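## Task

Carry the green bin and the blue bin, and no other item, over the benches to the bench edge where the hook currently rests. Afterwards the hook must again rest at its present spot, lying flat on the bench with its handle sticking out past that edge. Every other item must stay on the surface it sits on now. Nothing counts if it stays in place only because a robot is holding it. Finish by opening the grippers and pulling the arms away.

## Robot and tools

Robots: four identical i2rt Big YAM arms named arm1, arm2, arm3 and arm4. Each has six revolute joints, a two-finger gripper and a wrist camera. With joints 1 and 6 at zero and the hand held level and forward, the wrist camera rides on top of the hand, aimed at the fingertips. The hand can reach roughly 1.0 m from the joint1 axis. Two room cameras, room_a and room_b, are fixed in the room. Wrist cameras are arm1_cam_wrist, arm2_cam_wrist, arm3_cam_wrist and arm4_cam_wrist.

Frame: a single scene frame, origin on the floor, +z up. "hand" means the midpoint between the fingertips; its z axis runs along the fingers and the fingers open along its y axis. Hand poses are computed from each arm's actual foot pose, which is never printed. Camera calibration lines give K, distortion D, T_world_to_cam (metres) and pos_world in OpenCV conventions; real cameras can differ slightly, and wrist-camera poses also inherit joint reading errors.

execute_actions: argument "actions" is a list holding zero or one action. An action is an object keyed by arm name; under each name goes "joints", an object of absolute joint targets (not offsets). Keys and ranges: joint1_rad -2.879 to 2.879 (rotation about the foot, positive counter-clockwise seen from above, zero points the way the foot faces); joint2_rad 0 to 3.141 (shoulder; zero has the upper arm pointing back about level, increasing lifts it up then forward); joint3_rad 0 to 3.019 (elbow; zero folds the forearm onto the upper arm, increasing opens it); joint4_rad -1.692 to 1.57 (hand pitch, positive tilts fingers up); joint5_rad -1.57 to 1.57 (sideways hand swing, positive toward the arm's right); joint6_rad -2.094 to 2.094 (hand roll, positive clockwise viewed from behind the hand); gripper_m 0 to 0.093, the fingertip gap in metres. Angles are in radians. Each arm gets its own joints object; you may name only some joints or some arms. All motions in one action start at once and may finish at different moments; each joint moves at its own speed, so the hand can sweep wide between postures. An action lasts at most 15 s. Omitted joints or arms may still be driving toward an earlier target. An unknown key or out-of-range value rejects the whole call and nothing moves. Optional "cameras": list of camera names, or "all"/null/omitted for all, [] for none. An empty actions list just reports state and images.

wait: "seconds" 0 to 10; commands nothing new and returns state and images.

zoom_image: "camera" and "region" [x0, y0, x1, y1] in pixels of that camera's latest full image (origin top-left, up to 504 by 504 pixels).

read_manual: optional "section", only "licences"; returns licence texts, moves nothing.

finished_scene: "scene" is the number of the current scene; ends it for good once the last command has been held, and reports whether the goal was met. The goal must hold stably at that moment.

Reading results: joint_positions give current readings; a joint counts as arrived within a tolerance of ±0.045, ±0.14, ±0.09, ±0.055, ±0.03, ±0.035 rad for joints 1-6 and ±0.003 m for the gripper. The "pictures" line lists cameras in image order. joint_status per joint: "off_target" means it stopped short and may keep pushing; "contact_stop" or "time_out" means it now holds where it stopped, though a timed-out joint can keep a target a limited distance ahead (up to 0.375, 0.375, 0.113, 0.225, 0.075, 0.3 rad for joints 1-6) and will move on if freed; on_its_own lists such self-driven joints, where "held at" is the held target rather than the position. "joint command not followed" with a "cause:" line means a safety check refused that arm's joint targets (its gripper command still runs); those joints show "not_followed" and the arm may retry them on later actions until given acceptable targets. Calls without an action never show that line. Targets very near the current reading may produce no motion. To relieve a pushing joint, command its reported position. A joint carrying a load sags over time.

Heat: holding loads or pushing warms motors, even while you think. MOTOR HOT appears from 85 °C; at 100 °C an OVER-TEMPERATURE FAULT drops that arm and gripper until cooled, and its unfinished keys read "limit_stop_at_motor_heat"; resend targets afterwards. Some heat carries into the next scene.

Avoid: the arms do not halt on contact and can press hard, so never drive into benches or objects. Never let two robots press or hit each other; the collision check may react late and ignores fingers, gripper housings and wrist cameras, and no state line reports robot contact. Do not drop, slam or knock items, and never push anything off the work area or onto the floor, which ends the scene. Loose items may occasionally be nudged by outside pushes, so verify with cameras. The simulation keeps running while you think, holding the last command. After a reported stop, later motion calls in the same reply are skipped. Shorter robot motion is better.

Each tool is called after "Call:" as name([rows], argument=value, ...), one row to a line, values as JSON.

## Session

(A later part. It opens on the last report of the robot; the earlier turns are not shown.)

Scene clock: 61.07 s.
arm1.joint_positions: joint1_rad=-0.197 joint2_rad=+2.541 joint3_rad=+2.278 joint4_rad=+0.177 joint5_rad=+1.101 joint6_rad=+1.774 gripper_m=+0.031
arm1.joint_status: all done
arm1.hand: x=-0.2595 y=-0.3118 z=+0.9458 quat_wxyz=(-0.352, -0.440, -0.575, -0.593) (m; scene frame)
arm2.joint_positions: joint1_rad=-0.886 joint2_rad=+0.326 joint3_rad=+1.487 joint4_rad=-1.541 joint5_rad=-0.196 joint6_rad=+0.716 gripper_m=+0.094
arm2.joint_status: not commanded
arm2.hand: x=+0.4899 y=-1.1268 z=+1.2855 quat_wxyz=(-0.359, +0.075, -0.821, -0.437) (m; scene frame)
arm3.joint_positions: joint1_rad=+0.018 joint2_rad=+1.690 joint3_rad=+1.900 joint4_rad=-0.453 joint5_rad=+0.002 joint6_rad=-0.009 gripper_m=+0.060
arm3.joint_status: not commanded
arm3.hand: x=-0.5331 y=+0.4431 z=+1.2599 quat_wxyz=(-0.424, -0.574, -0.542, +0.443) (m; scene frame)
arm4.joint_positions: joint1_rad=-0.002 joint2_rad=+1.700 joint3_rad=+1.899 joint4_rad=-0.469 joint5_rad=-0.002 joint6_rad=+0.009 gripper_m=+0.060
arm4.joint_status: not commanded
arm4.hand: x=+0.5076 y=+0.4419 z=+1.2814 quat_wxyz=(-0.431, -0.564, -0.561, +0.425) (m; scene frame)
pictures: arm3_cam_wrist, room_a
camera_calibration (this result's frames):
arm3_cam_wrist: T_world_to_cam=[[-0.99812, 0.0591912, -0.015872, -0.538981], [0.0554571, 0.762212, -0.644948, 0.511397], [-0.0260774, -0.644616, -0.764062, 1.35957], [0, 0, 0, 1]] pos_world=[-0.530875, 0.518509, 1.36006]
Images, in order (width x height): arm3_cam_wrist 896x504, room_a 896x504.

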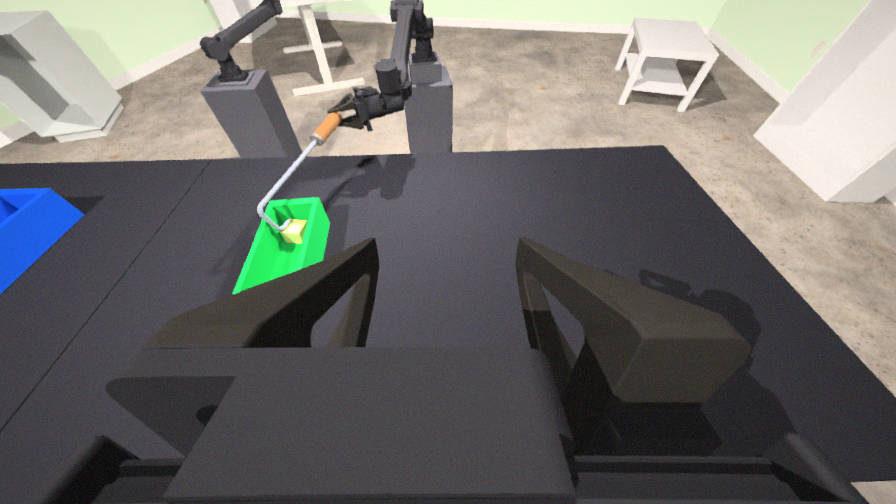

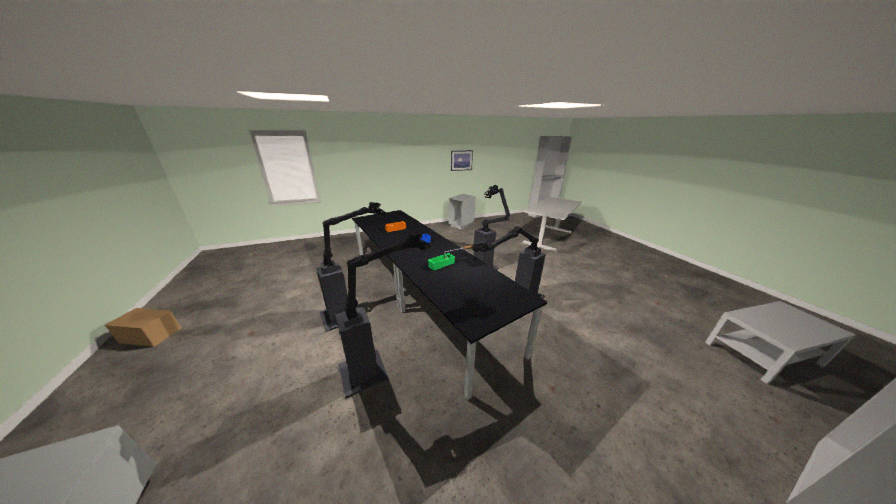

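Call:
execute_actions([
  {"arm1":{"joints":{"joint1_rad":-0.17,"joint2_rad":2.42,"joint3_rad":2.1,"joint4_rad":0.38,"joint6_rad":1.68}}},
], cameras=[])

Call:
execute_actions([
  {"arm1":{"joints":{"joint2_rad":2.3,"joint3_rad":1.8,"joint4_rad":0.52}}},
], cameras=[])

Call:
execute_actions([
  {"arm1":{"joints":{"joint2_rad":2.16,"joint3_rad":1.5,"joint4_rad":0.68}}},
], cameras=["arm3_cam_wrist","room_a"])

Scene clock: 62.40 s.
arm1.joint_positions: joint1_rad=-0.173 joint2_rad=+2.474 joint3_rad=+2.093 joint4_rad=+0.362 joint5_rad=+1.100 joint6_rad=+1.693 gripper_m=+0.031
arm1.joint_status: all done
arm1.hand: x=-0.2826 y=-0.3313 z=+0.9362 quat_wxyz=(-0.356, -0.420, -0.577, -0.604) (m; scene frame)
arm2.joint_positions: joint1_rad=-0.886 joint2_rad=+0.326 joint3_rad=+1.487 joint4_rad=-1.541 joint5_rad=-0.196 joint6_rad=+0.716 gripper_m=+0.094
arm2.joint_status: not commanded
arm2.hand: x=+0.4899 y=-1.1268 z=+1.2855 quat_wxyz=(-0.359, +0.075, -0.821, -0.437) (m; scene frame)
arm3.joint_positions: joint1_rad=+0.018 joint2_rad=+1.690 joint3_rad=+1.900 joint4_rad=-0.453 joint5_rad=+0.002 joint6_rad=-0.009 gripper_m=+0.060
arm3.joint_status: not commanded
arm3.hand: x=-0.5331 y=+0.4431 z=+1.2599 quat_wxyz=(-0.424, -0.574, -0.542, +0.443) (m; scene frame)
arm4.joint_positions: joint1_rad=-0.002 joint2_rad=+1.700 joint3_rad=+1.899 joint4_rad=-0.469 joint5_rad=-0.002 joint6_rad=+0.009 gripper_m=+0.060
arm4.joint_status: not commanded
arm4.hand: x=+0.5076 y=+0.4419 z=+1.2814 quat_wxyz=(-0.431, -0.564, -0.561, +0.425) (m; scene frame)
pictures: none
No camera images: the call's "cameras" was empty. Leave "cameras" out to get every camera's image.

Scene clock: 63.43 s.
arm1.joint_positions: joint1_rad=-0.173 joint2_rad=+2.336 joint3_rad=+1.802 joint4_rad=+0.510 joint5_rad=+1.096 joint6_rad=+1.707 gripper_m=+0.031
arm1.joint_status: all done
arm1.hand: x=-0.2863 y=-0.3848 z=+0.9286 quat_wxyz=(-0.352, -0.422, -0.576, -0.605) (m; scene frame)
arm2.joint_positions: joint1_rad=-0.886 joint2_rad=+0.326 joint3_rad=+1.487 joint4_rad=-1.541 joint5_rad=-0.196 joint6_rad=+0.716 gripper_m=+0.094
arm2.joint_status: not commanded
arm2.hand: x=+0.4899 y=-1.1268 z=+1.2855 quat_wxyz=(-0.359, +0.075, -0.821, -0.437) (m; scene frame)
arm3.joint_positions: joint1_rad=+0.018 joint2_rad=+1.690 joint3_rad=+1.900 joint4_rad=-0.453 joint5_rad=+0.002 joint6_rad=-0.009 gripper_m=+0.060
arm3.joint_status: not commanded
arm3.hand: x=-0.5331 y=+0.4431 z=+1.2599 quat_wxyz=(-0.424, -0.574, -0.542, +0.443) (m; scene frame)
arm4.joint_positions: joint1_rad=-0.002 joint2_rad=+1.700 joint3_rad=+1.899 joint4_rad=-0.469 joint5_rad=-0.002 joint6_rad=+0.009 gripper_m=+0.060
arm4.joint_status: not commanded
arm4.hand: x=+0.5076 y=+0.4419 z=+1.2814 quat_wxyz=(-0.431, -0.564, -0.561, +0.425) (m; scene frame)
pictures: none
No camera images: the call's "cameras" was empty. Leave "cameras" out to get every camera's image.

Scene clock: 64.47 s.
arm1.joint_positions: joint1_rad=-0.173 joint2_rad=+2.190 joint3_rad=+1.502 joint4_rad=+0.670 joint5_rad=+1.095 joint6_rad=+1.707 gripper_m=+0.031
arm1.joint_status: all done
arm1.hand: x=-0.2907 y=-0.4544 z=+0.9249 quat_wxyz=(-0.350, -0.423, -0.575, -0.607) (m; scene frame)
arm2.joint_positions: joint1_rad=-0.886 joint2_rad=+0.326 joint3_rad=+1.487 joint4_rad=-1.541 joint5_rad=-0.196 joint6_rad=+0.716 gripper_m=+0.094
arm2.joint_status: not commanded
arm2.hand: x=+0.4899 y=-1.1268 z=+1.2855 quat_wxyz=(-0.359, +0.075, -0.821, -0.437) (m; scene frame)
arm3.joint_positions: joint1_rad=+0.018 joint2_rad=+1.690 joint3_rad=+1.900 joint4_rad=-0.453 joint5_rad=+0.002 joint6_rad=-0.009 gripper_m=+0.060
arm3.joint_status: not commanded
arm3.hand: x=-0.5331 y=+0.4431 z=+1.2599 quat_wxyz=(-0.424, -0.574, -0.542, +0.443) (m; scene frame)
arm4.joint_positions: joint1_rad=-0.002 joint2_rad=+1.700 joint3_rad=+1.899 joint4_rad=-0.469 joint5_rad=-0.002 joint6_rad=+0.009 gripper_m=+0.060
arm4.joint_status: not commanded
arm4.hand: x=+0.5076 y=+0.4419 z=+1.2814 quat_wxyz=(-0.431, -0.564, -0.561, +0.425) (m; scene frame)
pictures: arm3_cam_wrist, room_a
camera_calibration (this result's frames):
arm3_cam_wrist: T_world_to_cam=[[-0.99812, 0.0591912, -0.015872, -0.538981], [0.0554571, 0.762212, -0.644948, 0.511397], [-0.0260774, -0.644616, -0.764062, 1.35957], [0, 0, 0, 1]] pos_world=[-0.530875, 0.518509, 1.36006]
Images, in order (width x height): arm3_cam_wrist 896x504, room_a 896x504.

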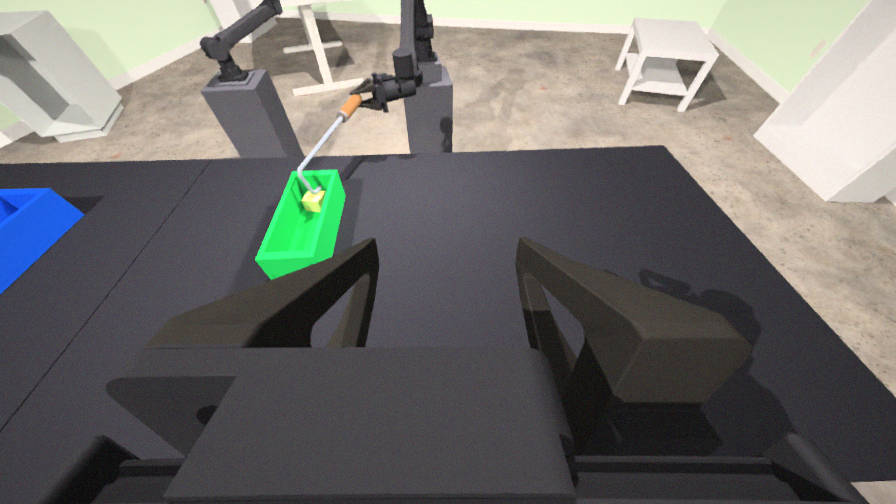

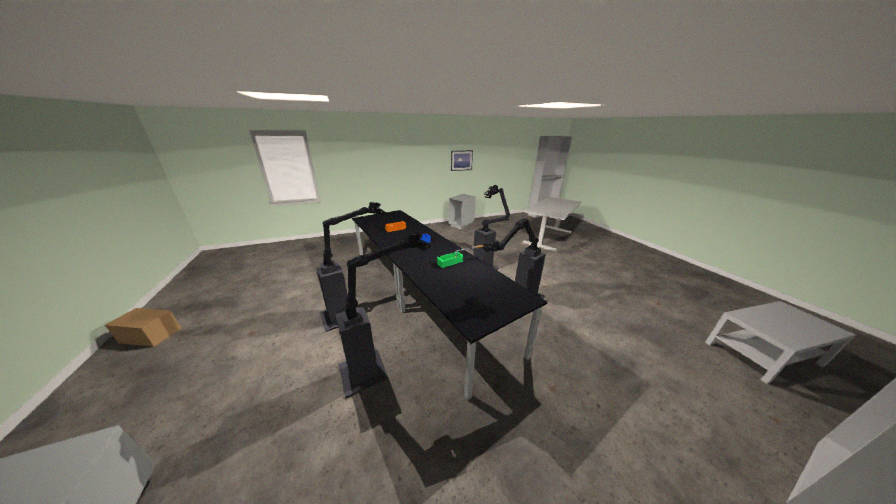

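Call:
execute_actions([
  {"arm1":{"joints":{"joint2_rad":2.03,"joint3_rad":1.2,"joint4_rad":0.85}}},
], cameras=[])

Call:
execute_actions([
  {"arm1":{"joints":{"joint2_rad":1.88,"joint3_rad":0.88,"joint4_rad":1.02}}},
], cameras=["arm3_cam_wrist","room_b","arm1_cam_wrist"])

Scene clock: 65.63 s.
arm1.joint_positions: joint1_rad=-0.173 joint2_rad=+2.055 joint3_rad=+1.204 joint4_rad=+0.843 joint5_rad=+1.095 joint6_rad=+1.711 gripper_m=+0.031
arm1.joint_status: all done
arm1.hand: x=-0.2959 y=-0.5362 z=+0.9176 quat_wxyz=(-0.347, -0.426, -0.571, -0.611) (m; scene frame)
arm2.joint_positions: joint1_rad=-0.886 joint2_rad=+0.326 joint3_rad=+1.487 joint4_rad=-1.541 joint5_rad=-0.196 joint6_rad=+0.716 gripper_m=+0.094
arm2.joint_status: not commanded
arm2.hand: x=+0.4899 y=-1.1268 z=+1.2855 quat_wxyz=(-0.359, +0.075, -0.821, -0.437) (m; scene frame)
arm3.joint_positions: joint1_rad=+0.018 joint2_rad=+1.690 joint3_rad=+1.900 joint4_rad=-0.453 joint5_rad=+0.002 joint6_rad=-0.009 gripper_m=+0.060
arm3.joint_status: not commanded
arm3.hand: x=-0.5331 y=+0.4431 z=+1.2599 quat_wxyz=(-0.424, -0.574, -0.542, +0.443) (m; scene frame)
arm4.joint_positions: joint1_rad=-0.002 joint2_rad=+1.700 joint3_rad=+1.899 joint4_rad=-0.469 joint5_rad=-0.002 joint6_rad=+0.009 gripper_m=+0.060
arm4.joint_status: not commanded
arm4.hand: x=+0.5076 y=+0.4419 z=+1.2814 quat_wxyz=(-0.431, -0.564, -0.561, +0.425) (m; scene frame)
pictures: none
No camera images: the call's "cameras" was empty. Leave "cameras" out to get every camera's image.

Scene clock: 66.63 s.
arm1.joint_positions: joint1_rad=-0.173 joint2_rad=+1.899 joint3_rad=+0.884 joint4_rad=+1.011 joint5_rad=+1.096 joint6_rad=+1.708 gripper_m=+0.031
arm1.joint_status: all done
arm1.hand: x=-0.3021 y=-0.6363 z=+0.9153 quat_wxyz=(-0.347, -0.426, -0.570, -0.611) (m; scene frame)
arm2.joint_positions: joint1_rad=-0.886 joint2_rad=+0.326 joint3_rad=+1.487 joint4_rad=-1.541 joint5_rad=-0.196 joint6_rad=+0.716 gripper_m=+0.094
arm2.joint_status: not commanded
arm2.hand: x=+0.4899 y=-1.1268 z=+1.2855 quat_wxyz=(-0.359, +0.075, -0.821, -0.437) (m; scene frame)
arm3.joint_positions: joint1_rad=+0.018 joint2_rad=+1.690 joint3_rad=+1.900 joint4_rad=-0.453 joint5_rad=+0.002 joint6_rad=-0.009 gripper_m=+0.060
arm3.joint_status: not commanded
arm3.hand: x=-0.5331 y=+0.4431 z=+1.2599 quat_wxyz=(-0.424, -0.574, -0.542, +0.443) (m; scene frame)
arm4.joint_positions: joint1_rad=-0.002 joint2_rad=+1.700 joint3_rad=+1.899 joint4_rad=-0.469 joint5_rad=-0.002 joint6_rad=+0.009 gripper_m=+0.060
arm4.joint_status: not commanded
arm4.hand: x=+0.5076 y=+0.4419 z=+1.2814 quat_wxyz=(-0.431, -0.564, -0.561, +0.425) (m; scene frame)
pictures: arm1_cam_wrist, arm3_cam_wrist, room_b
camera_calibration (this result's frames):
arm1_cam_wrist: T_world_to_cam=[[-0.0689902, 0.116042, -0.990845, 0.958114], [-0.850204, 0.51277, 0.11925, -0.0312284], [0.521914, 0.850648, 0.0632829, 0.767992], [0, 0, 0, 1]] pos_world=[-0.361275, -0.748458, 0.904466]
arm3_cam_wrist: T_world_to_cam=[[-0.99812, 0.0591912, -0.015872, -0.538981], [0.0554571, 0.762212, -0.644948, 0.511397], [-0.0260774, -0.644616, -0.764062, 1.35957], [0, 0, 0, 1]] pos_world=[-0.530875, 0.518509, 1.36006]
Images, in order (width x height): arm1_cam_wrist 896x504, arm3_cam_wrist 896x504, room_b 896x504.

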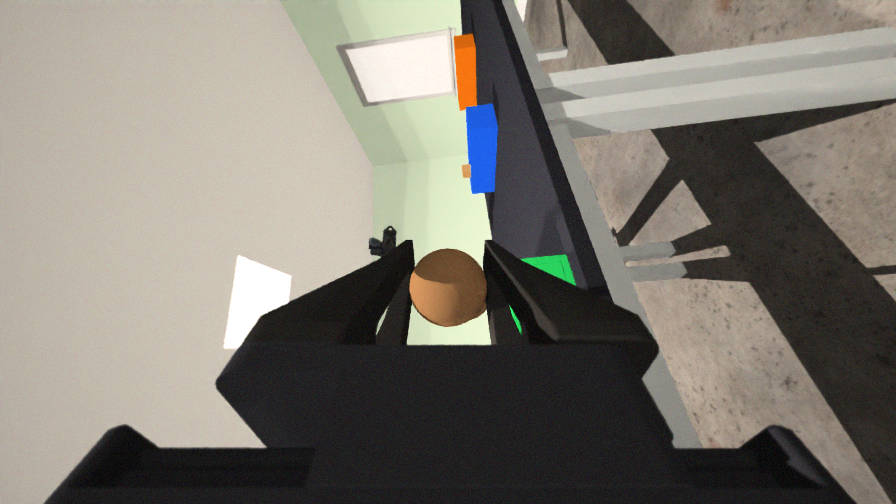

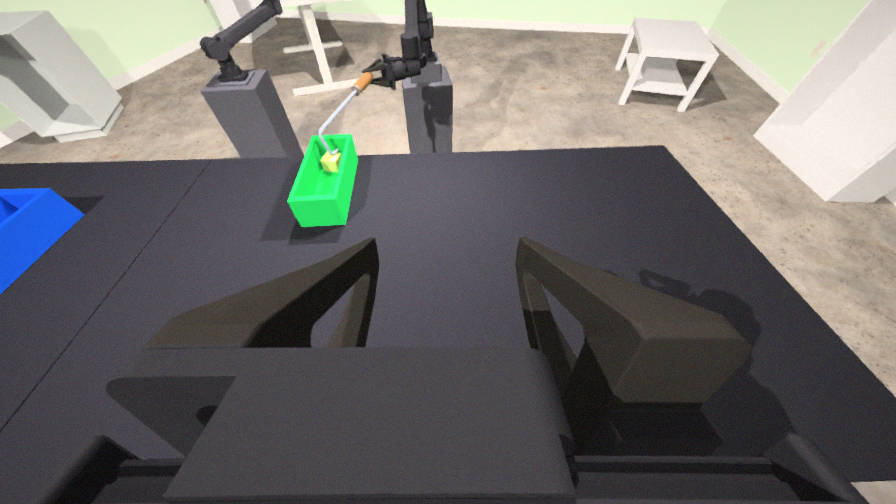

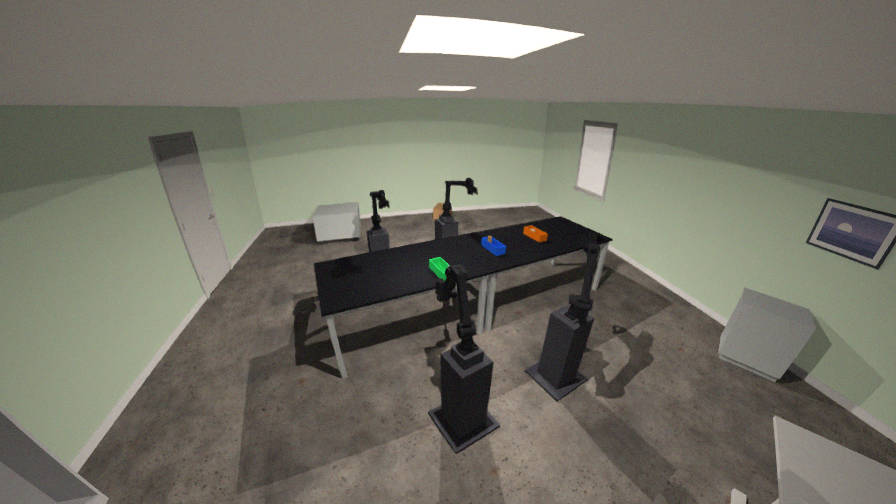

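Call:
execute_actions([
  {"arm1":{"joints":{"joint2_rad":1.8,"joint3_rad":1.3,"joint4_rad":0.5}},"arm2":{"joints":{"joint1_rad":0.3,"joint2_rad":1.9,"joint3_rad":1.66,"joint4_rad":0.28,"joint5_rad":-0.45,"joint6_rad":-1.57}},"arm4":{"joints":{"joint1_rad":-0.4}}},
], cameras=[])

Call:
execute_actions([
  {"arm1":{"joints":{"joint1_rad":-0.5}}},
], cameras=["arm3_cam_wrist","arm4_cam_wrist","arm2_cam_wrist"])

Scene clock: 69.90 s.
arm1.joint_positions: joint1_rad=-0.173 joint2_rad=+1.852 joint3_rad=+1.237 joint4_rad=+0.479 joint5_rad=+1.098 joint6_rad=+1.637 gripper_m=+0.031
arm1.joint_status: all done
arm1.hand: x=-0.2957 y=-0.5429 z=+1.0064 quat_wxyz=(-0.393, -0.383, -0.624, -0.557) (m; scene frame)
arm2.joint_positions: joint1_rad=+0.307 joint2_rad=+1.895 joint3_rad=+1.653 joint4_rad=+0.261 joint5_rad=-0.449 joint6_rad=-1.561 gripper_m=+0.094
arm2.joint_status: all done
arm2.hand: x=+0.0963 y=-0.4739 z=+1.0889 quat_wxyz=(-0.652, +0.641, +0.285, -0.288) (m; scene frame)
arm3.joint_positions: joint1_rad=+0.018 joint2_rad=+1.690 joint3_rad=+1.900 joint4_rad=-0.453 joint5_rad=+0.002 joint6_rad=-0.009 gripper_m=+0.060
arm3.joint_status: not commanded
arm3.hand: x=-0.5331 y=+0.4431 z=+1.2599 quat_wxyz=(-0.424, -0.574, -0.542, +0.443) (m; scene frame)
arm4.joint_positions: joint1_rad=-0.395 joint2_rad=+1.700 joint3_rad=+1.899 joint4_rad=-0.469 joint5_rad=+0.001 joint6_rad=+0.007 gripper_m=+0.060
arm4.joint_status: all done
arm4.hand: x=+0.2202 y=+0.4986 z=+1.2814 quat_wxyz=(-0.339, -0.663, -0.440, +0.502) (m; scene frame)
pictures: none
No camera images: the call's "cameras" was empty. Leave "cameras" out to get every camera's image.

Scene clock: 71.43 s.
arm1.joint_positions: joint1_rad=-0.504 joint2_rad=+1.852 joint3_rad=+1.237 joint4_rad=+0.479 joint5_rad=+1.099 joint6_rad=+1.626 gripper_m=+0.031
arm1.joint_status: all done
arm1.hand: x=-0.0968 y=-0.6413 z=+1.0064 quat_wxyz=(-0.484, -0.476, -0.555, -0.481) (m; scene frame)
arm2.joint_positions: joint1_rad=+0.307 joint2_rad=+1.895 joint3_rad=+1.653 joint4_rad=+0.261 joint5_rad=-0.449 joint6_rad=-1.561 gripper_m=+0.094
arm2.joint_status: not commanded
arm2.hand: x=+0.0963 y=-0.4739 z=+1.0889 quat_wxyz=(-0.652, +0.641, +0.285, -0.288) (m; scene frame)
arm3.joint_positions: joint1_rad=+0.018 joint2_rad=+1.690 joint3_rad=+1.900 joint4_rad=-0.453 joint5_rad=+0.002 joint6_rad=-0.009 gripper_m=+0.060
arm3.joint_status: not commanded
arm3.hand: x=-0.5331 y=+0.4431 z=+1.2599 quat_wxyz=(-0.424, -0.574, -0.542, +0.443) (m; scene frame)
arm4.joint_positions: joint1_rad=-0.395 joint2_rad=+1.700 joint3_rad=+1.899 joint4_rad=-0.469 joint5_rad=+0.001 joint6_rad=+0.007 gripper_m=+0.060
arm4.joint_status: not commanded
arm4.hand: x=+0.2202 y=+0.4986 z=+1.2814 quat_wxyz=(-0.339, -0.663, -0.440, +0.502) (m; scene frame)
pictures: arm2_cam_wrist, arm3_cam_wrist, arm4_cam_wrist
camera_calibration (this result's frames):
arm2_cam_wrist: T_world_to_cam=[[0.00835258, 0.00122267, 0.999964, -1.09045], [0.978861, 0.204352, -0.00842617, 0.0120098], [-0.204355, 0.978897, 0.000510046, 0.603845], [0, 0, 0, 1]] pos_world=[0.120751, -0.592223, 1.09021]
arm3_cam_wrist: T_world_to_cam=[[-0.99812, 0.0591912, -0.015872, -0.538981], [0.0554571, 0.762212, -0.644948, 0.511397], [-0.0260774, -0.644616, -0.764062, 1.35957], [0, 0, 0, 1]] pos_world=[-0.530875, 0.518509, 1.36006]
arm4_cam_wrist: T_world_to_cam=[[-0.922753, 0.385323, -0.00722877, 0.0200733], [0.303529, 0.715063, -0.629726, 0.386049], [-0.237479, -0.583276, -0.776784, 1.46718], [0, 0, 0, 1]] pos_world=[0.249769, 0.571984, 1.38293]
Images, in order (width x height): arm2_cam_wrist 896x504, arm3_cam_wrist 896x504, arm4_cam_wrist 896x504.

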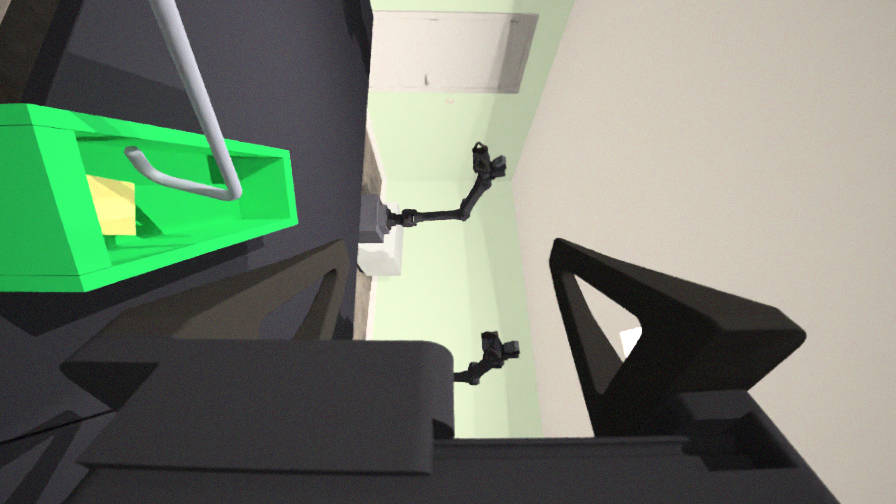

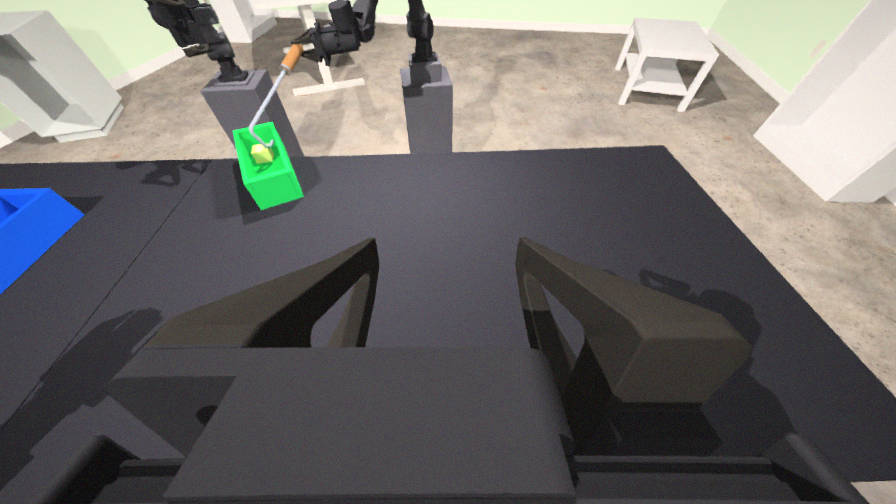

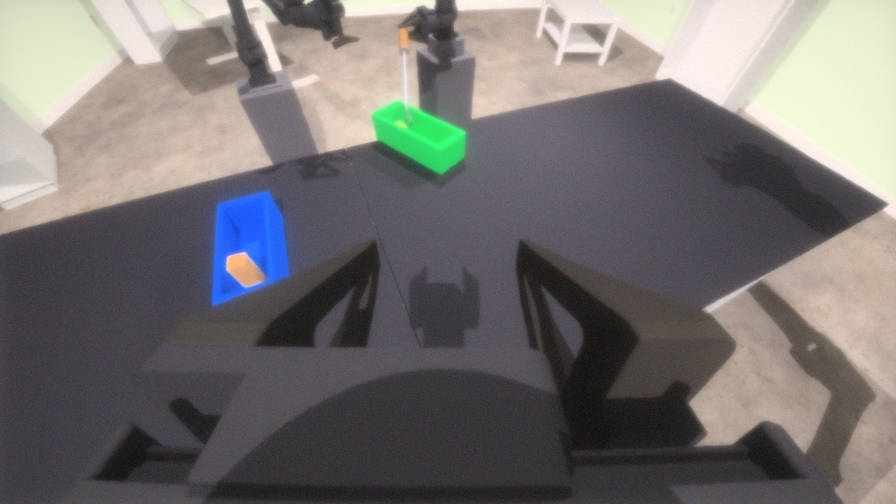

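Call:
execute_actions([
  {"arm1":{"joints":{"joint3_rad":1.52,"joint4_rad":0.45,"joint6_rad":1.8}},"arm2":{"joints":{"joint1_rad":0.25,"joint2_rad":1.7,"joint3_rad":1.5,"joint4_rad":0.2,"joint5_rad":-0.8}}},
], cameras=["arm3_cam_wrist","arm4_cam_wrist","arm2_cam_wrist"])

Scene clock: 73.77 s.
arm1.joint_positions: joint1_rad=-0.504 joint2_rad=+1.844 joint3_rad=+1.457 joint4_rad=+0.418 joint5_rad=+1.099 joint6_rad=+1.736 gripper_m=+0.031
arm1.joint_status: joint6_rad time_out (moved +0.110 of +0.174); the others done
arm1.on_its_own: joint6_rad reads +1.736 and still pushes toward +1.800 since a time_out
arm1.hand: x=-0.0807 y=-0.6027 z=+1.1091 quat_wxyz=(-0.433, -0.523, -0.472, -0.563) (m; scene frame)
arm2.joint_positions: joint1_rad=+0.247 joint2_rad=+1.675 joint3_rad=+1.515 joint4_rad=+0.211 joint5_rad=-0.797 joint6_rad=-1.562 gripper_m=+0.094
arm2.joint_status: all done
arm2.hand: x=+0.1284 y=-0.5694 z=+1.1569 quat_wxyz=(-0.614, +0.583, +0.379, -0.374) (m; scene frame)
arm3.joint_positions: joint1_rad=+0.018 joint2_rad=+1.690 joint3_rad=+1.900 joint4_rad=-0.453 joint5_rad=+0.002 joint6_rad=-0.009 gripper_m=+0.060
arm3.joint_status: not commanded
arm3.hand: x=-0.5331 y=+0.4431 z=+1.2599 quat_wxyz=(-0.424, -0.574, -0.542, +0.443) (m; scene frame)
arm4.joint_positions: joint1_rad=-0.395 joint2_rad=+1.700 joint3_rad=+1.899 joint4_rad=-0.469 joint5_rad=+0.001 joint6_rad=+0.007 gripper_m=+0.060
arm4.joint_status: not commanded
arm4.hand: x=+0.2202 y=+0.4986 z=+1.2814 quat_wxyz=(-0.339, -0.663, -0.440, +0.502) (m; scene frame)
pictures: arm2_cam_wrist, arm3_cam_wrist, arm4_cam_wrist
camera_calibration (this result's frames):
arm2_cam_wrist: T_world_to_cam=[[0.0113712, -0.0289739, 0.999515, -1.1756], [0.880514, 0.474006, 0.00372313, 0.152835], [-0.473884, 0.880045, 0.030902, 0.646958], [0, 0, 0, 1]] pos_world=[0.185377, -0.675858, 1.15447]
arm3_cam_wrist: T_world_to_cam=[[-0.99812, 0.0591912, -0.015872, -0.538981], [0.0554571, 0.762212, -0.644948, 0.511397], [-0.0260774, -0.644616, -0.764062, 1.35957], [0, 0, 0, 1]] pos_world=[-0.530875, 0.518509, 1.36006]
arm4_cam_wrist: T_world_to_cam=[[-0.922753, 0.385323, -0.00722877, 0.0200733], [0.303529, 0.715063, -0.629726, 0.386049], [-0.237479, -0.583276, -0.776784, 1.46718], [0, 0, 0, 1]] pos_world=[0.249769, 0.571984, 1.38293]
Images, in order (width x height): arm2_cam_wrist 896x504, arm3_cam_wrist 896x504, arm4_cam_wrist 896x504.

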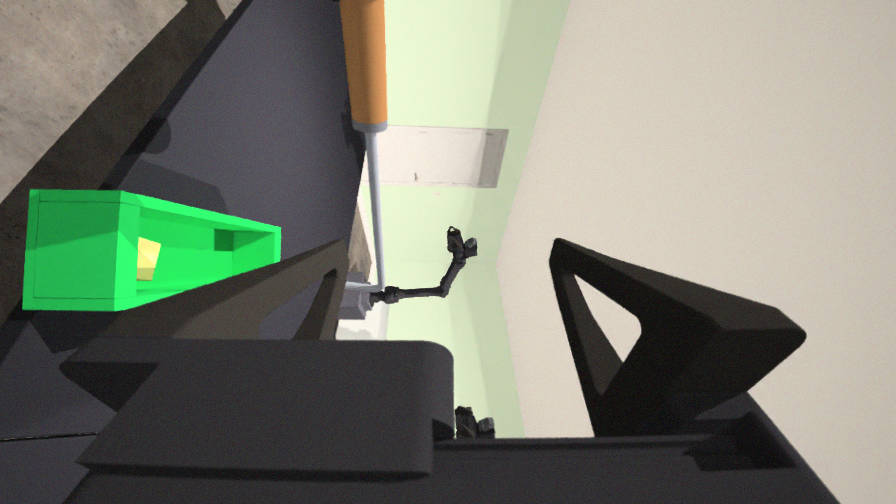

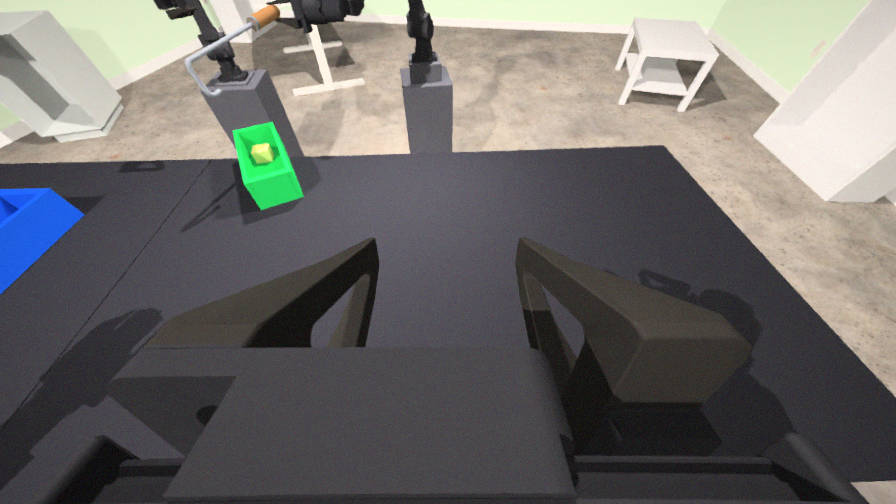

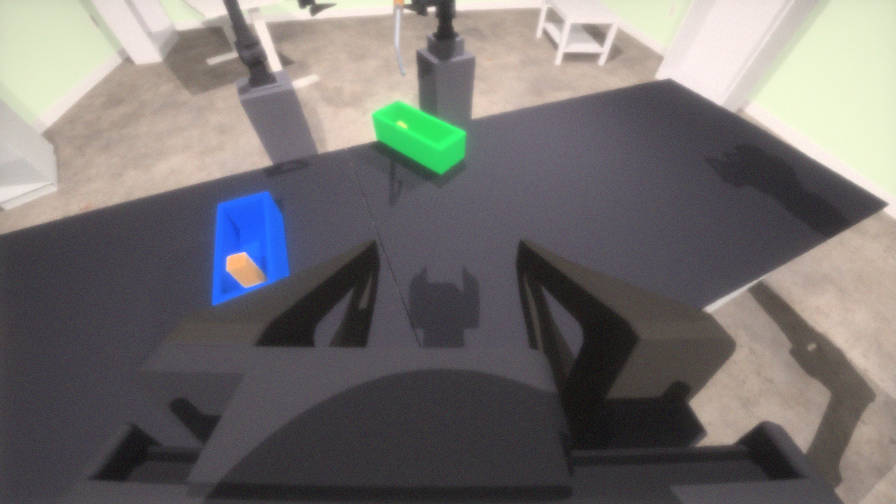

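Call:
execute_actions([
  {"arm2":{"joints":{"joint1_rad":0.25,"joint2_rad":1.98,"joint3_rad":1.87,"joint4_rad":0.15,"joint5_rad":-0.65}}},
], cameras=[])

Call:
execute_actions([
  {"arm2":{"joints":{"joint1_rad":0.463}}},
], cameras=["arm3_cam_wrist","arm2_cam_wrist"])

Scene clock: 75.57 s.
arm1.joint_positions: joint1_rad=-0.504 joint2_rad=+1.844 joint3_rad=+1.457 joint4_rad=+0.418 joint5_rad=+1.099 joint6_rad=+1.736 gripper_m=+0.031
arm1.joint_status: not commanded
arm1.on_its_own: joint6_rad reads +1.736 and still pushes toward +1.800 since a time_out
arm1.hand: x=-0.0807 y=-0.6027 z=+1.1091 quat_wxyz=(-0.433, -0.523, -0.472, -0.563) (m; scene frame)
arm2.joint_positions: joint1_rad=+0.247 joint2_rad=+1.972 joint3_rad=+1.810 joint4_rad=+0.159 joint5_rad=-0.652 joint6_rad=-1.562 gripper_m=+0.094
arm2.joint_status: all done
arm2.hand: x=+0.1079 y=-0.4495 z=+1.0978 quat_wxyz=(-0.621, +0.627, +0.330, -0.334) (m; scene frame)
arm3.joint_positions: joint1_rad=+0.018 joint2_rad=+1.690 joint3_rad=+1.900 joint4_rad=-0.453 joint5_rad=+0.002 joint6_rad=-0.009 gripper_m=+0.060
arm3.joint_status: not commanded
arm3.hand: x=-0.5331 y=+0.4431 z=+1.2599 quat_wxyz=(-0.424, -0.574, -0.542, +0.443) (m; scene frame)
arm4.joint_positions: joint1_rad=-0.395 joint2_rad=+1.700 joint3_rad=+1.899 joint4_rad=-0.469 joint5_rad=+0.001 joint6_rad=+0.007 gripper_m=+0.060
arm4.joint_status: not commanded
arm4.hand: x=+0.2202 y=+0.4986 z=+1.2814 quat_wxyz=(-0.339, -0.663, -0.440, +0.502) (m; scene frame)
pictures: none
No camera images: the call's "cameras" was empty. Leave "cameras" out to get every camera's image.

Scene clock: 76.87 s.
arm1.joint_positions: joint1_rad=-0.504 joint2_rad=+1.844 joint3_rad=+1.457 joint4_rad=+0.418 joint5_rad=+1.099 joint6_rad=+1.736 gripper_m=+0.031
arm1.joint_status: not commanded
arm1.on_its_own: joint6_rad reads +1.736 and still pushes toward +1.800 since a time_out
arm1.hand: x=-0.0807 y=-0.6027 z=+1.1091 quat_wxyz=(-0.433, -0.523, -0.472, -0.563) (m; scene frame)
arm2.joint_positions: joint1_rad=+0.462 joint2_rad=+1.972 joint3_rad=+1.810 joint4_rad=+0.159 joint5_rad=-0.651 joint6_rad=-1.562 gripper_m=+0.094
arm2.joint_status: all done
arm2.hand: x=-0.0428 y=-0.5437 z=+1.0972 quat_wxyz=(-0.582, +0.589, +0.395, -0.398) (m; scene frame)
arm3.joint_positions: joint1_rad=+0.018 joint2_rad=+1.690 joint3_rad=+1.900 joint4_rad=-0.453 joint5_rad=+0.002 joint6_rad=-0.009 gripper_m=+0.060
arm3.joint_status: not commanded
arm3.hand: x=-0.5331 y=+0.4431 z=+1.2599 quat_wxyz=(-0.424, -0.574, -0.542, +0.443) (m; scene frame)
arm4.joint_positions: joint1_rad=-0.395 joint2_rad=+1.700 joint3_rad=+1.899 joint4_rad=-0.469 joint5_rad=+0.001 joint6_rad=+0.007 gripper_m=+0.060
arm4.joint_status: not commanded
arm4.hand: x=+0.2202 y=+0.4986 z=+1.2814 quat_wxyz=(-0.339, -0.663, -0.440, +0.502) (m; scene frame)
pictures: arm2_cam_wrist, arm3_cam_wrist
camera_calibration (this result's frames):
arm2_cam_wrist: T_world_to_cam=[[-0.00831299, 0.0218885, 0.999726, -1.08667], [0.845842, 0.533413, -0.00464539, 0.331583], [-0.533368, 0.845572, -0.0229485, 0.582863], [0, 0, 0, 1]] pos_world=[0.0213798, -0.645938, 1.10129]
arm3_cam_wrist: T_world_to_cam=[[-0.99812, 0.0591912, -0.015872, -0.538981], [0.0554571, 0.762212, -0.644948, 0.511397], [-0.0260774, -0.644616, -0.764062, 1.35957], [0, 0, 0, 1]] pos_world=[-0.530875, 0.518509, 1.36006]
Images, in order (width x height): arm2_cam_wrist 896x504, arm3_cam_wrist 896x504.

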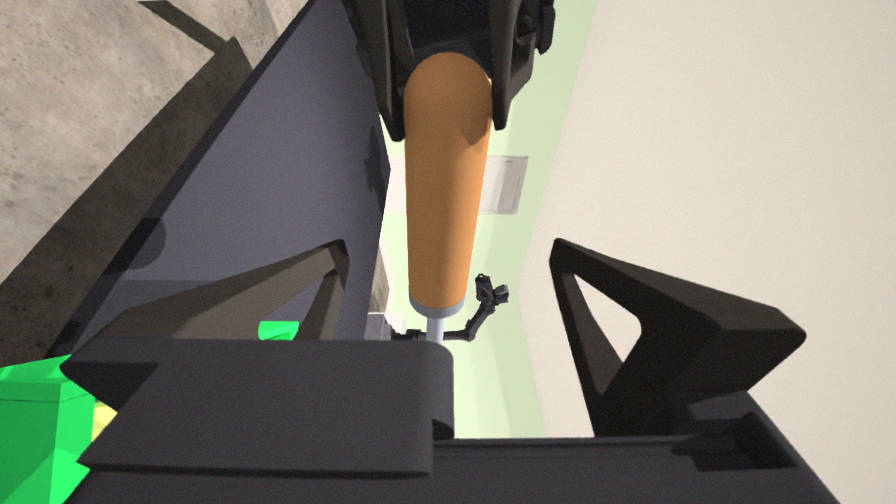

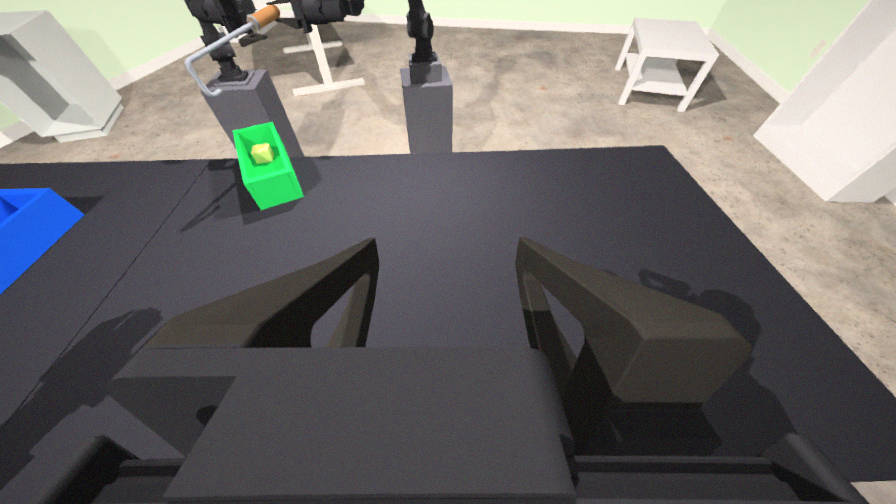

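Call:
execute_actions([
  {"arm2":{"joints":{"joint1_rad":0.5,"joint5_rad":-0.56}}},
], cameras=[])

Call:
execute_actions([
  {"arm2":{"joints":{"gripper_m":0}}},
], cameras=["arm2_cam_wrist"])

Scene clock: 77.83 s.
arm1.joint_positions: joint1_rad=-0.504 joint2_rad=+1.844 joint3_rad=+1.457 joint4_rad=+0.418 joint5_rad=+1.099 joint6_rad=+1.736 gripper_m=+0.031
arm1.joint_status: not commanded
arm1.on_its_own: joint6_rad reads +1.736 and still pushes toward +1.800 since a time_out
arm1.hand: x=-0.0807 y=-0.6027 z=+1.1091 quat_wxyz=(-0.433, -0.523, -0.472, -0.563) (m; scene frame)
arm2.joint_positions: joint1_rad=+0.496 joint2_rad=+1.972 joint3_rad=+1.810 joint4_rad=+0.159 joint5_rad=-0.563 joint6_rad=-1.562 gripper_m=+0.094
arm2.joint_status: all done
arm2.hand: x=-0.0586 y=-0.5472 z=+1.0971 quat_wxyz=(-0.592, +0.599, +0.380, -0.382) (m; scene frame)
arm3.joint_positions: joint1_rad=+0.018 joint2_rad=+1.690 joint3_rad=+1.900 joint4_rad=-0.453 joint5_rad=+0.002 joint6_rad=-0.009 gripper_m=+0.060
arm3.joint_status: not commanded
arm3.hand: x=-0.5331 y=+0.4431 z=+1.2599 quat_wxyz=(-0.424, -0.574, -0.542, +0.443) (m; scene frame)
arm4.joint_positions: joint1_rad=-0.395 joint2_rad=+1.700 joint3_rad=+1.899 joint4_rad=-0.469 joint5_rad=+0.001 joint6_rad=+0.007 gripper_m=+0.060
arm4.joint_status: not commanded
arm4.hand: x=+0.2202 y=+0.4986 z=+1.2814 quat_wxyz=(-0.339, -0.663, -0.440, +0.502) (m; scene frame)
pictures: none
No camera images: the call's "cameras" was empty. Leave "cameras" out to get every camera's image.

Scene clock: 78.57 s.
arm1.joint_positions: joint1_rad=-0.504 joint2_rad=+1.844 joint3_rad=+1.457 joint4_rad=+0.418 joint5_rad=+1.099 joint6_rad=+1.741 gripper_m=+0.031
arm1.joint_status: not commanded
arm1.on_its_own: joint6_rad reads +1.741 and still pushes toward +1.800 since a time_out
arm1.hand: x=-0.0807 y=-0.6027 z=+1.1091 quat_wxyz=(-0.431, -0.524, -0.471, -0.564) (m; scene frame)
arm2.joint_positions: joint1_rad=+0.496 joint2_rad=+1.973 joint3_rad=+1.810 joint4_rad=+0.154 joint5_rad=-0.562 joint6_rad=-1.562 gripper_m=+0.030
arm2.joint_status: gripper_m off_target (ended at +0.030, target +0.000)
arm2.hand: x=-0.0586 y=-0.5469 z=+1.0956 quat_wxyz=(-0.591, +0.601, +0.379, -0.382) (m; scene frame)
arm3.joint_positions: joint1_rad=+0.018 joint2_rad=+1.690 joint3_rad=+1.900 joint4_rad=-0.453 joint5_rad=+0.002 joint6_rad=-0.009 gripper_m=+0.060
arm3.joint_status: not commanded
arm3.hand: x=-0.5331 y=+0.4431 z=+1.2599 quat_wxyz=(-0.424, -0.574, -0.542, +0.443) (m; scene frame)
arm4.joint_positions: joint1_rad=-0.395 joint2_rad=+1.700 joint3_rad=+1.899 joint4_rad=-0.469 joint5_rad=+0.001 joint6_rad=+0.007 gripper_m=+0.060
arm4.joint_status: not commanded
arm4.hand: x=+0.2202 y=+0.4986 z=+1.2814 quat_wxyz=(-0.339, -0.663, -0.440, +0.502) (m; scene frame)
pictures: arm2_cam_wrist
camera_calibration (this result's frames):
arm2_cam_wrist: T_world_to_cam=[[-0.0102286, 0.0264266, 0.999598, -1.08266], [0.87406, 0.485802, -0.00389928, 0.321476], [-0.48571, 0.873669, -0.0280675, 0.600879], [0, 0, 0, 1]] pos_world=[-0.000210267, -0.652532, 1.10034]
Images, in order (width x height): arm2_cam_wrist 896x504.

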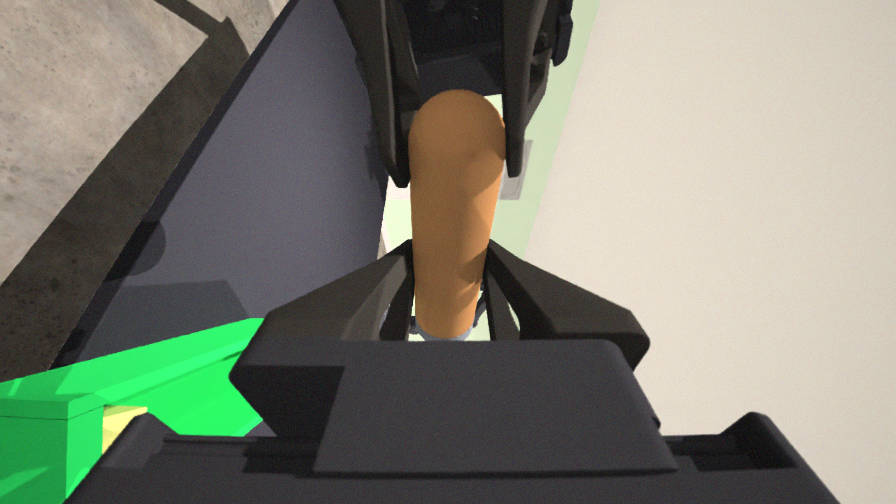

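Call:
execute_actions([
  {"arm1":{"joints":{"gripper_m":0.09}}},
], cameras=[])

Call:
execute_actions([
  {"arm1":{"joints":{"joint1_rad":-0.1}}},
], cameras=[])

Call:
execute_actions([
  {"arm2":{"joints":{"joint1_rad":-0.165,"joint5_rad":-1.1,"joint2_rad":2.1,"joint3_rad":2.1,"joint4_rad":0.05}},"arm4":{"joints":{"joint1_rad":0}},"arm1":{"joints":{"joint2_rad":1.6,"joint3_rad":0.7,"joint4_rad":0.9,"joint5_rad":0,"joint6_rad":0,"gripper_m":0}}},
], cameras=["arm4_cam_wrist","room_a"])

Scene clock: 79.87 s.
arm1.joint_positions: joint1_rad=-0.503 joint2_rad=+1.833 joint3_rad=+1.463 joint4_rad=+0.428 joint5_rad=+1.100 joint6_rad=+1.789 gripper_m=+0.090
arm1.joint_status: all done
arm1.on_its_own: joint6_rad moved +0.048 to your old target +1.800
arm1.hand: x=-0.0815 y=-0.6041 z=+1.1212 quat_wxyz=(-0.413, -0.538, -0.448, -0.582) (m; scene frame)
arm2.joint_positions: joint1_rad=+0.496 joint2_rad=+1.987 joint3_rad=+1.810 joint4_rad=+0.139 joint5_rad=-0.561 joint6_rad=-1.522 gripper_m=+0.030
arm2.joint_status: not commanded
arm2.hand: x=-0.0604 y=-0.5439 z=+1.0809 quat_wxyz=(-0.573, +0.619, +0.367, -0.393) (m; scene frame)
arm3.joint_positions: joint1_rad=+0.018 joint2_rad=+1.690 joint3_rad=+1.900 joint4_rad=-0.453 joint5_rad=+0.002 joint6_rad=-0.009 gripper_m=+0.060
arm3.joint_status: not commanded
arm3.hand: x=-0.5331 y=+0.4431 z=+1.2599 quat_wxyz=(-0.424, -0.574, -0.542, +0.443) (m; scene frame)
arm4.joint_positions: joint1_rad=-0.395 joint2_rad=+1.700 joint3_rad=+1.899 joint4_rad=-0.469 joint5_rad=+0.001 joint6_rad=+0.007 gripper_m=+0.060
arm4.joint_status: not commanded
arm4.hand: x=+0.2202 y=+0.4986 z=+1.2814 quat_wxyz=(-0.339, -0.663, -0.440, +0.502) (m; scene frame)
pictures: none
No camera images: the call's "cameras" was empty. Leave "cameras" out to get every camera's image.

Scene clock: 81.33 s.
arm1.joint_positions: joint1_rad=-0.107 joint2_rad=+1.832 joint3_rad=+1.467 joint4_rad=+0.428 joint5_rad=+1.101 joint6_rad=+1.793 gripper_m=+0.090
arm1.joint_status: all done
arm1.hand: x=-0.3379 y=-0.4915 z=+1.1241 quat_wxyz=(-0.287, -0.443, -0.543, -0.654) (m; scene frame)
arm2.joint_positions: joint1_rad=+0.496 joint2_rad=+1.991 joint3_rad=+1.810 joint4_rad=+0.137 joint5_rad=-0.561 joint6_rad=-1.522 gripper_m=+0.030
arm2.joint_status: not commanded
arm2.hand: x=-0.0608 y=-0.5431 z=+1.0777 quat_wxyz=(-0.571, +0.621, +0.366, -0.393) (m; scene frame)
arm3.joint_positions: joint1_rad=+0.018 joint2_rad=+1.690 joint3_rad=+1.900 joint4_rad=-0.453 joint5_rad=+0.002 joint6_rad=-0.009 gripper_m=+0.060
arm3.joint_status: not commanded
arm3.hand: x=-0.5331 y=+0.4431 z=+1.2599 quat_wxyz=(-0.424, -0.574, -0.542, +0.443) (m; scene frame)
arm4.joint_positions: joint1_rad=-0.395 joint2_rad=+1.700 joint3_rad=+1.899 joint4_rad=-0.469 joint5_rad=+0.001 joint6_rad=+0.007 gripper_m=+0.060
arm4.joint_status: not commanded
arm4.hand: x=+0.2202 y=+0.4986 z=+1.2814 quat_wxyz=(-0.339, -0.663, -0.440, +0.502) (m; scene frame)
pictures: none
No camera images: the call's "cameras" was empty. Leave "cameras" out to get every camera's image.

Scene clock: 84.03 s.
arm1.joint_positions: joint1_rad=-0.106 joint2_rad=+1.622 joint3_rad=+0.691 joint4_rad=+0.876 joint5_rad=+0.004 joint6_rad=+0.007 gripper_m=+0.001
arm1.joint_status: all done
arm1.hand: x=-0.4913 y=-0.6050 z=+0.9595 quat_wxyz=(-0.480, +0.513, -0.519, -0.486) (m; scene frame)
arm2.joint_positions: joint1_rad=-0.163 joint2_rad=+2.150 joint3_rad=+2.004 joint4_rad=+0.034 joint5_rad=-1.099 joint6_rad=-1.522 gripper_m=+0.030
arm2.joint_status: joint3_rad time_out (moved +0.194 of +0.290); the others done
arm2.on_its_own: joint3_rad reads +2.004 and still pushes toward +2.100 since a time_out
arm2.hand: x=+0.3851 y=-0.3682 z=+1.0465 quat_wxyz=(-0.575, +0.658, +0.306, -0.378) (m; scene frame)
arm3.joint_positions: joint1_rad=+0.018 joint2_rad=+1.690 joint3_rad=+1.900 joint4_rad=-0.453 joint5_rad=+0.002 joint6_rad=-0.009 gripper_m=+0.060
arm3.joint_status: not commanded
arm3.hand: x=-0.5331 y=+0.4431 z=+1.2599 quat_wxyz=(-0.424, -0.574, -0.542, +0.443) (m; scene frame)
arm4.joint_positions: joint1_rad=-0.006 joint2_rad=+1.700 joint3_rad=+1.899 joint4_rad=-0.469 joint5_rad=+0.000 joint6_rad=+0.006 gripper_m=+0.060
arm4.joint_status: all done
arm4.hand: x=+0.5045 y=+0.4419 z=+1.2814 quat_wxyz=(-0.429, -0.565, -0.560, +0.427) (m; scene frame)
pictures: arm4_cam_wrist, room_a
camera_calibration (this result's frames):
arm4_cam_wrist: T_world_to_cam=[[-0.999967, 0.00542344, -0.00605288, 0.509589], [0.00802474, 0.776765, -0.62974, 0.462106], [0.00128631, -0.629768, -0.776783, 1.40173], [0, 0, 0, 1]] pos_world=[0.504061, 0.521055, 1.38293]
Images, in order (width x height): arm4_cam_wrist 896x504, room_a 896x504.

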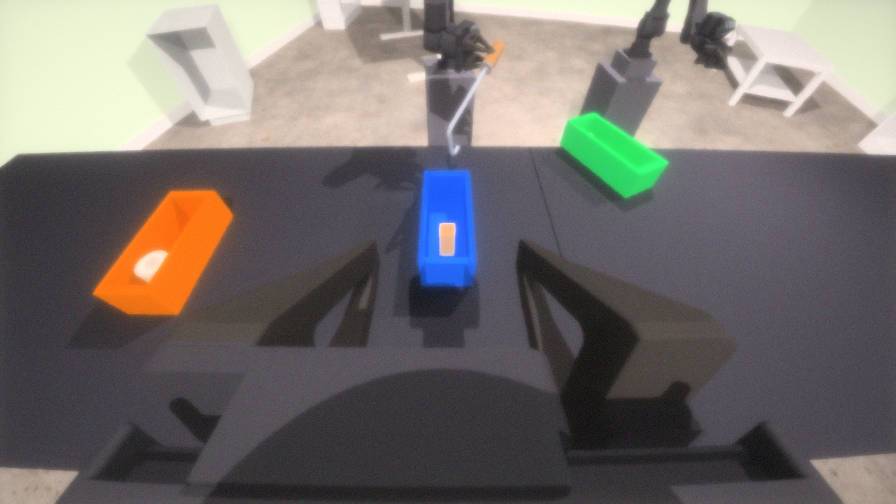

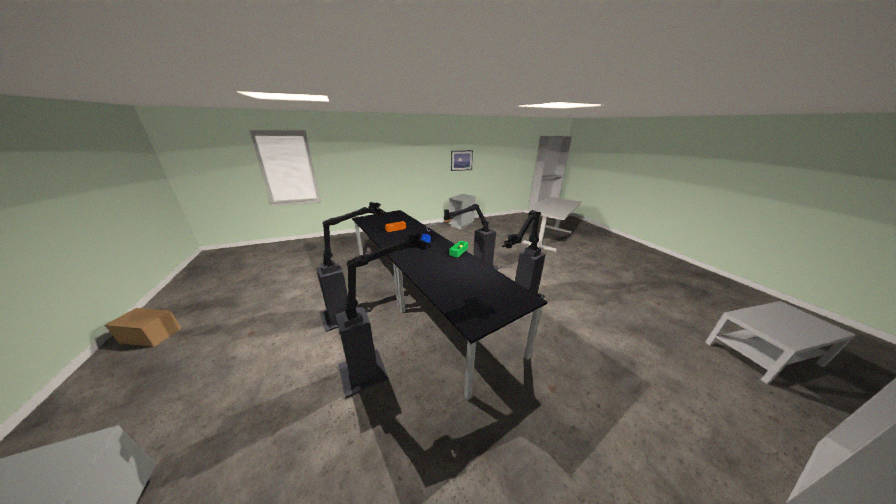

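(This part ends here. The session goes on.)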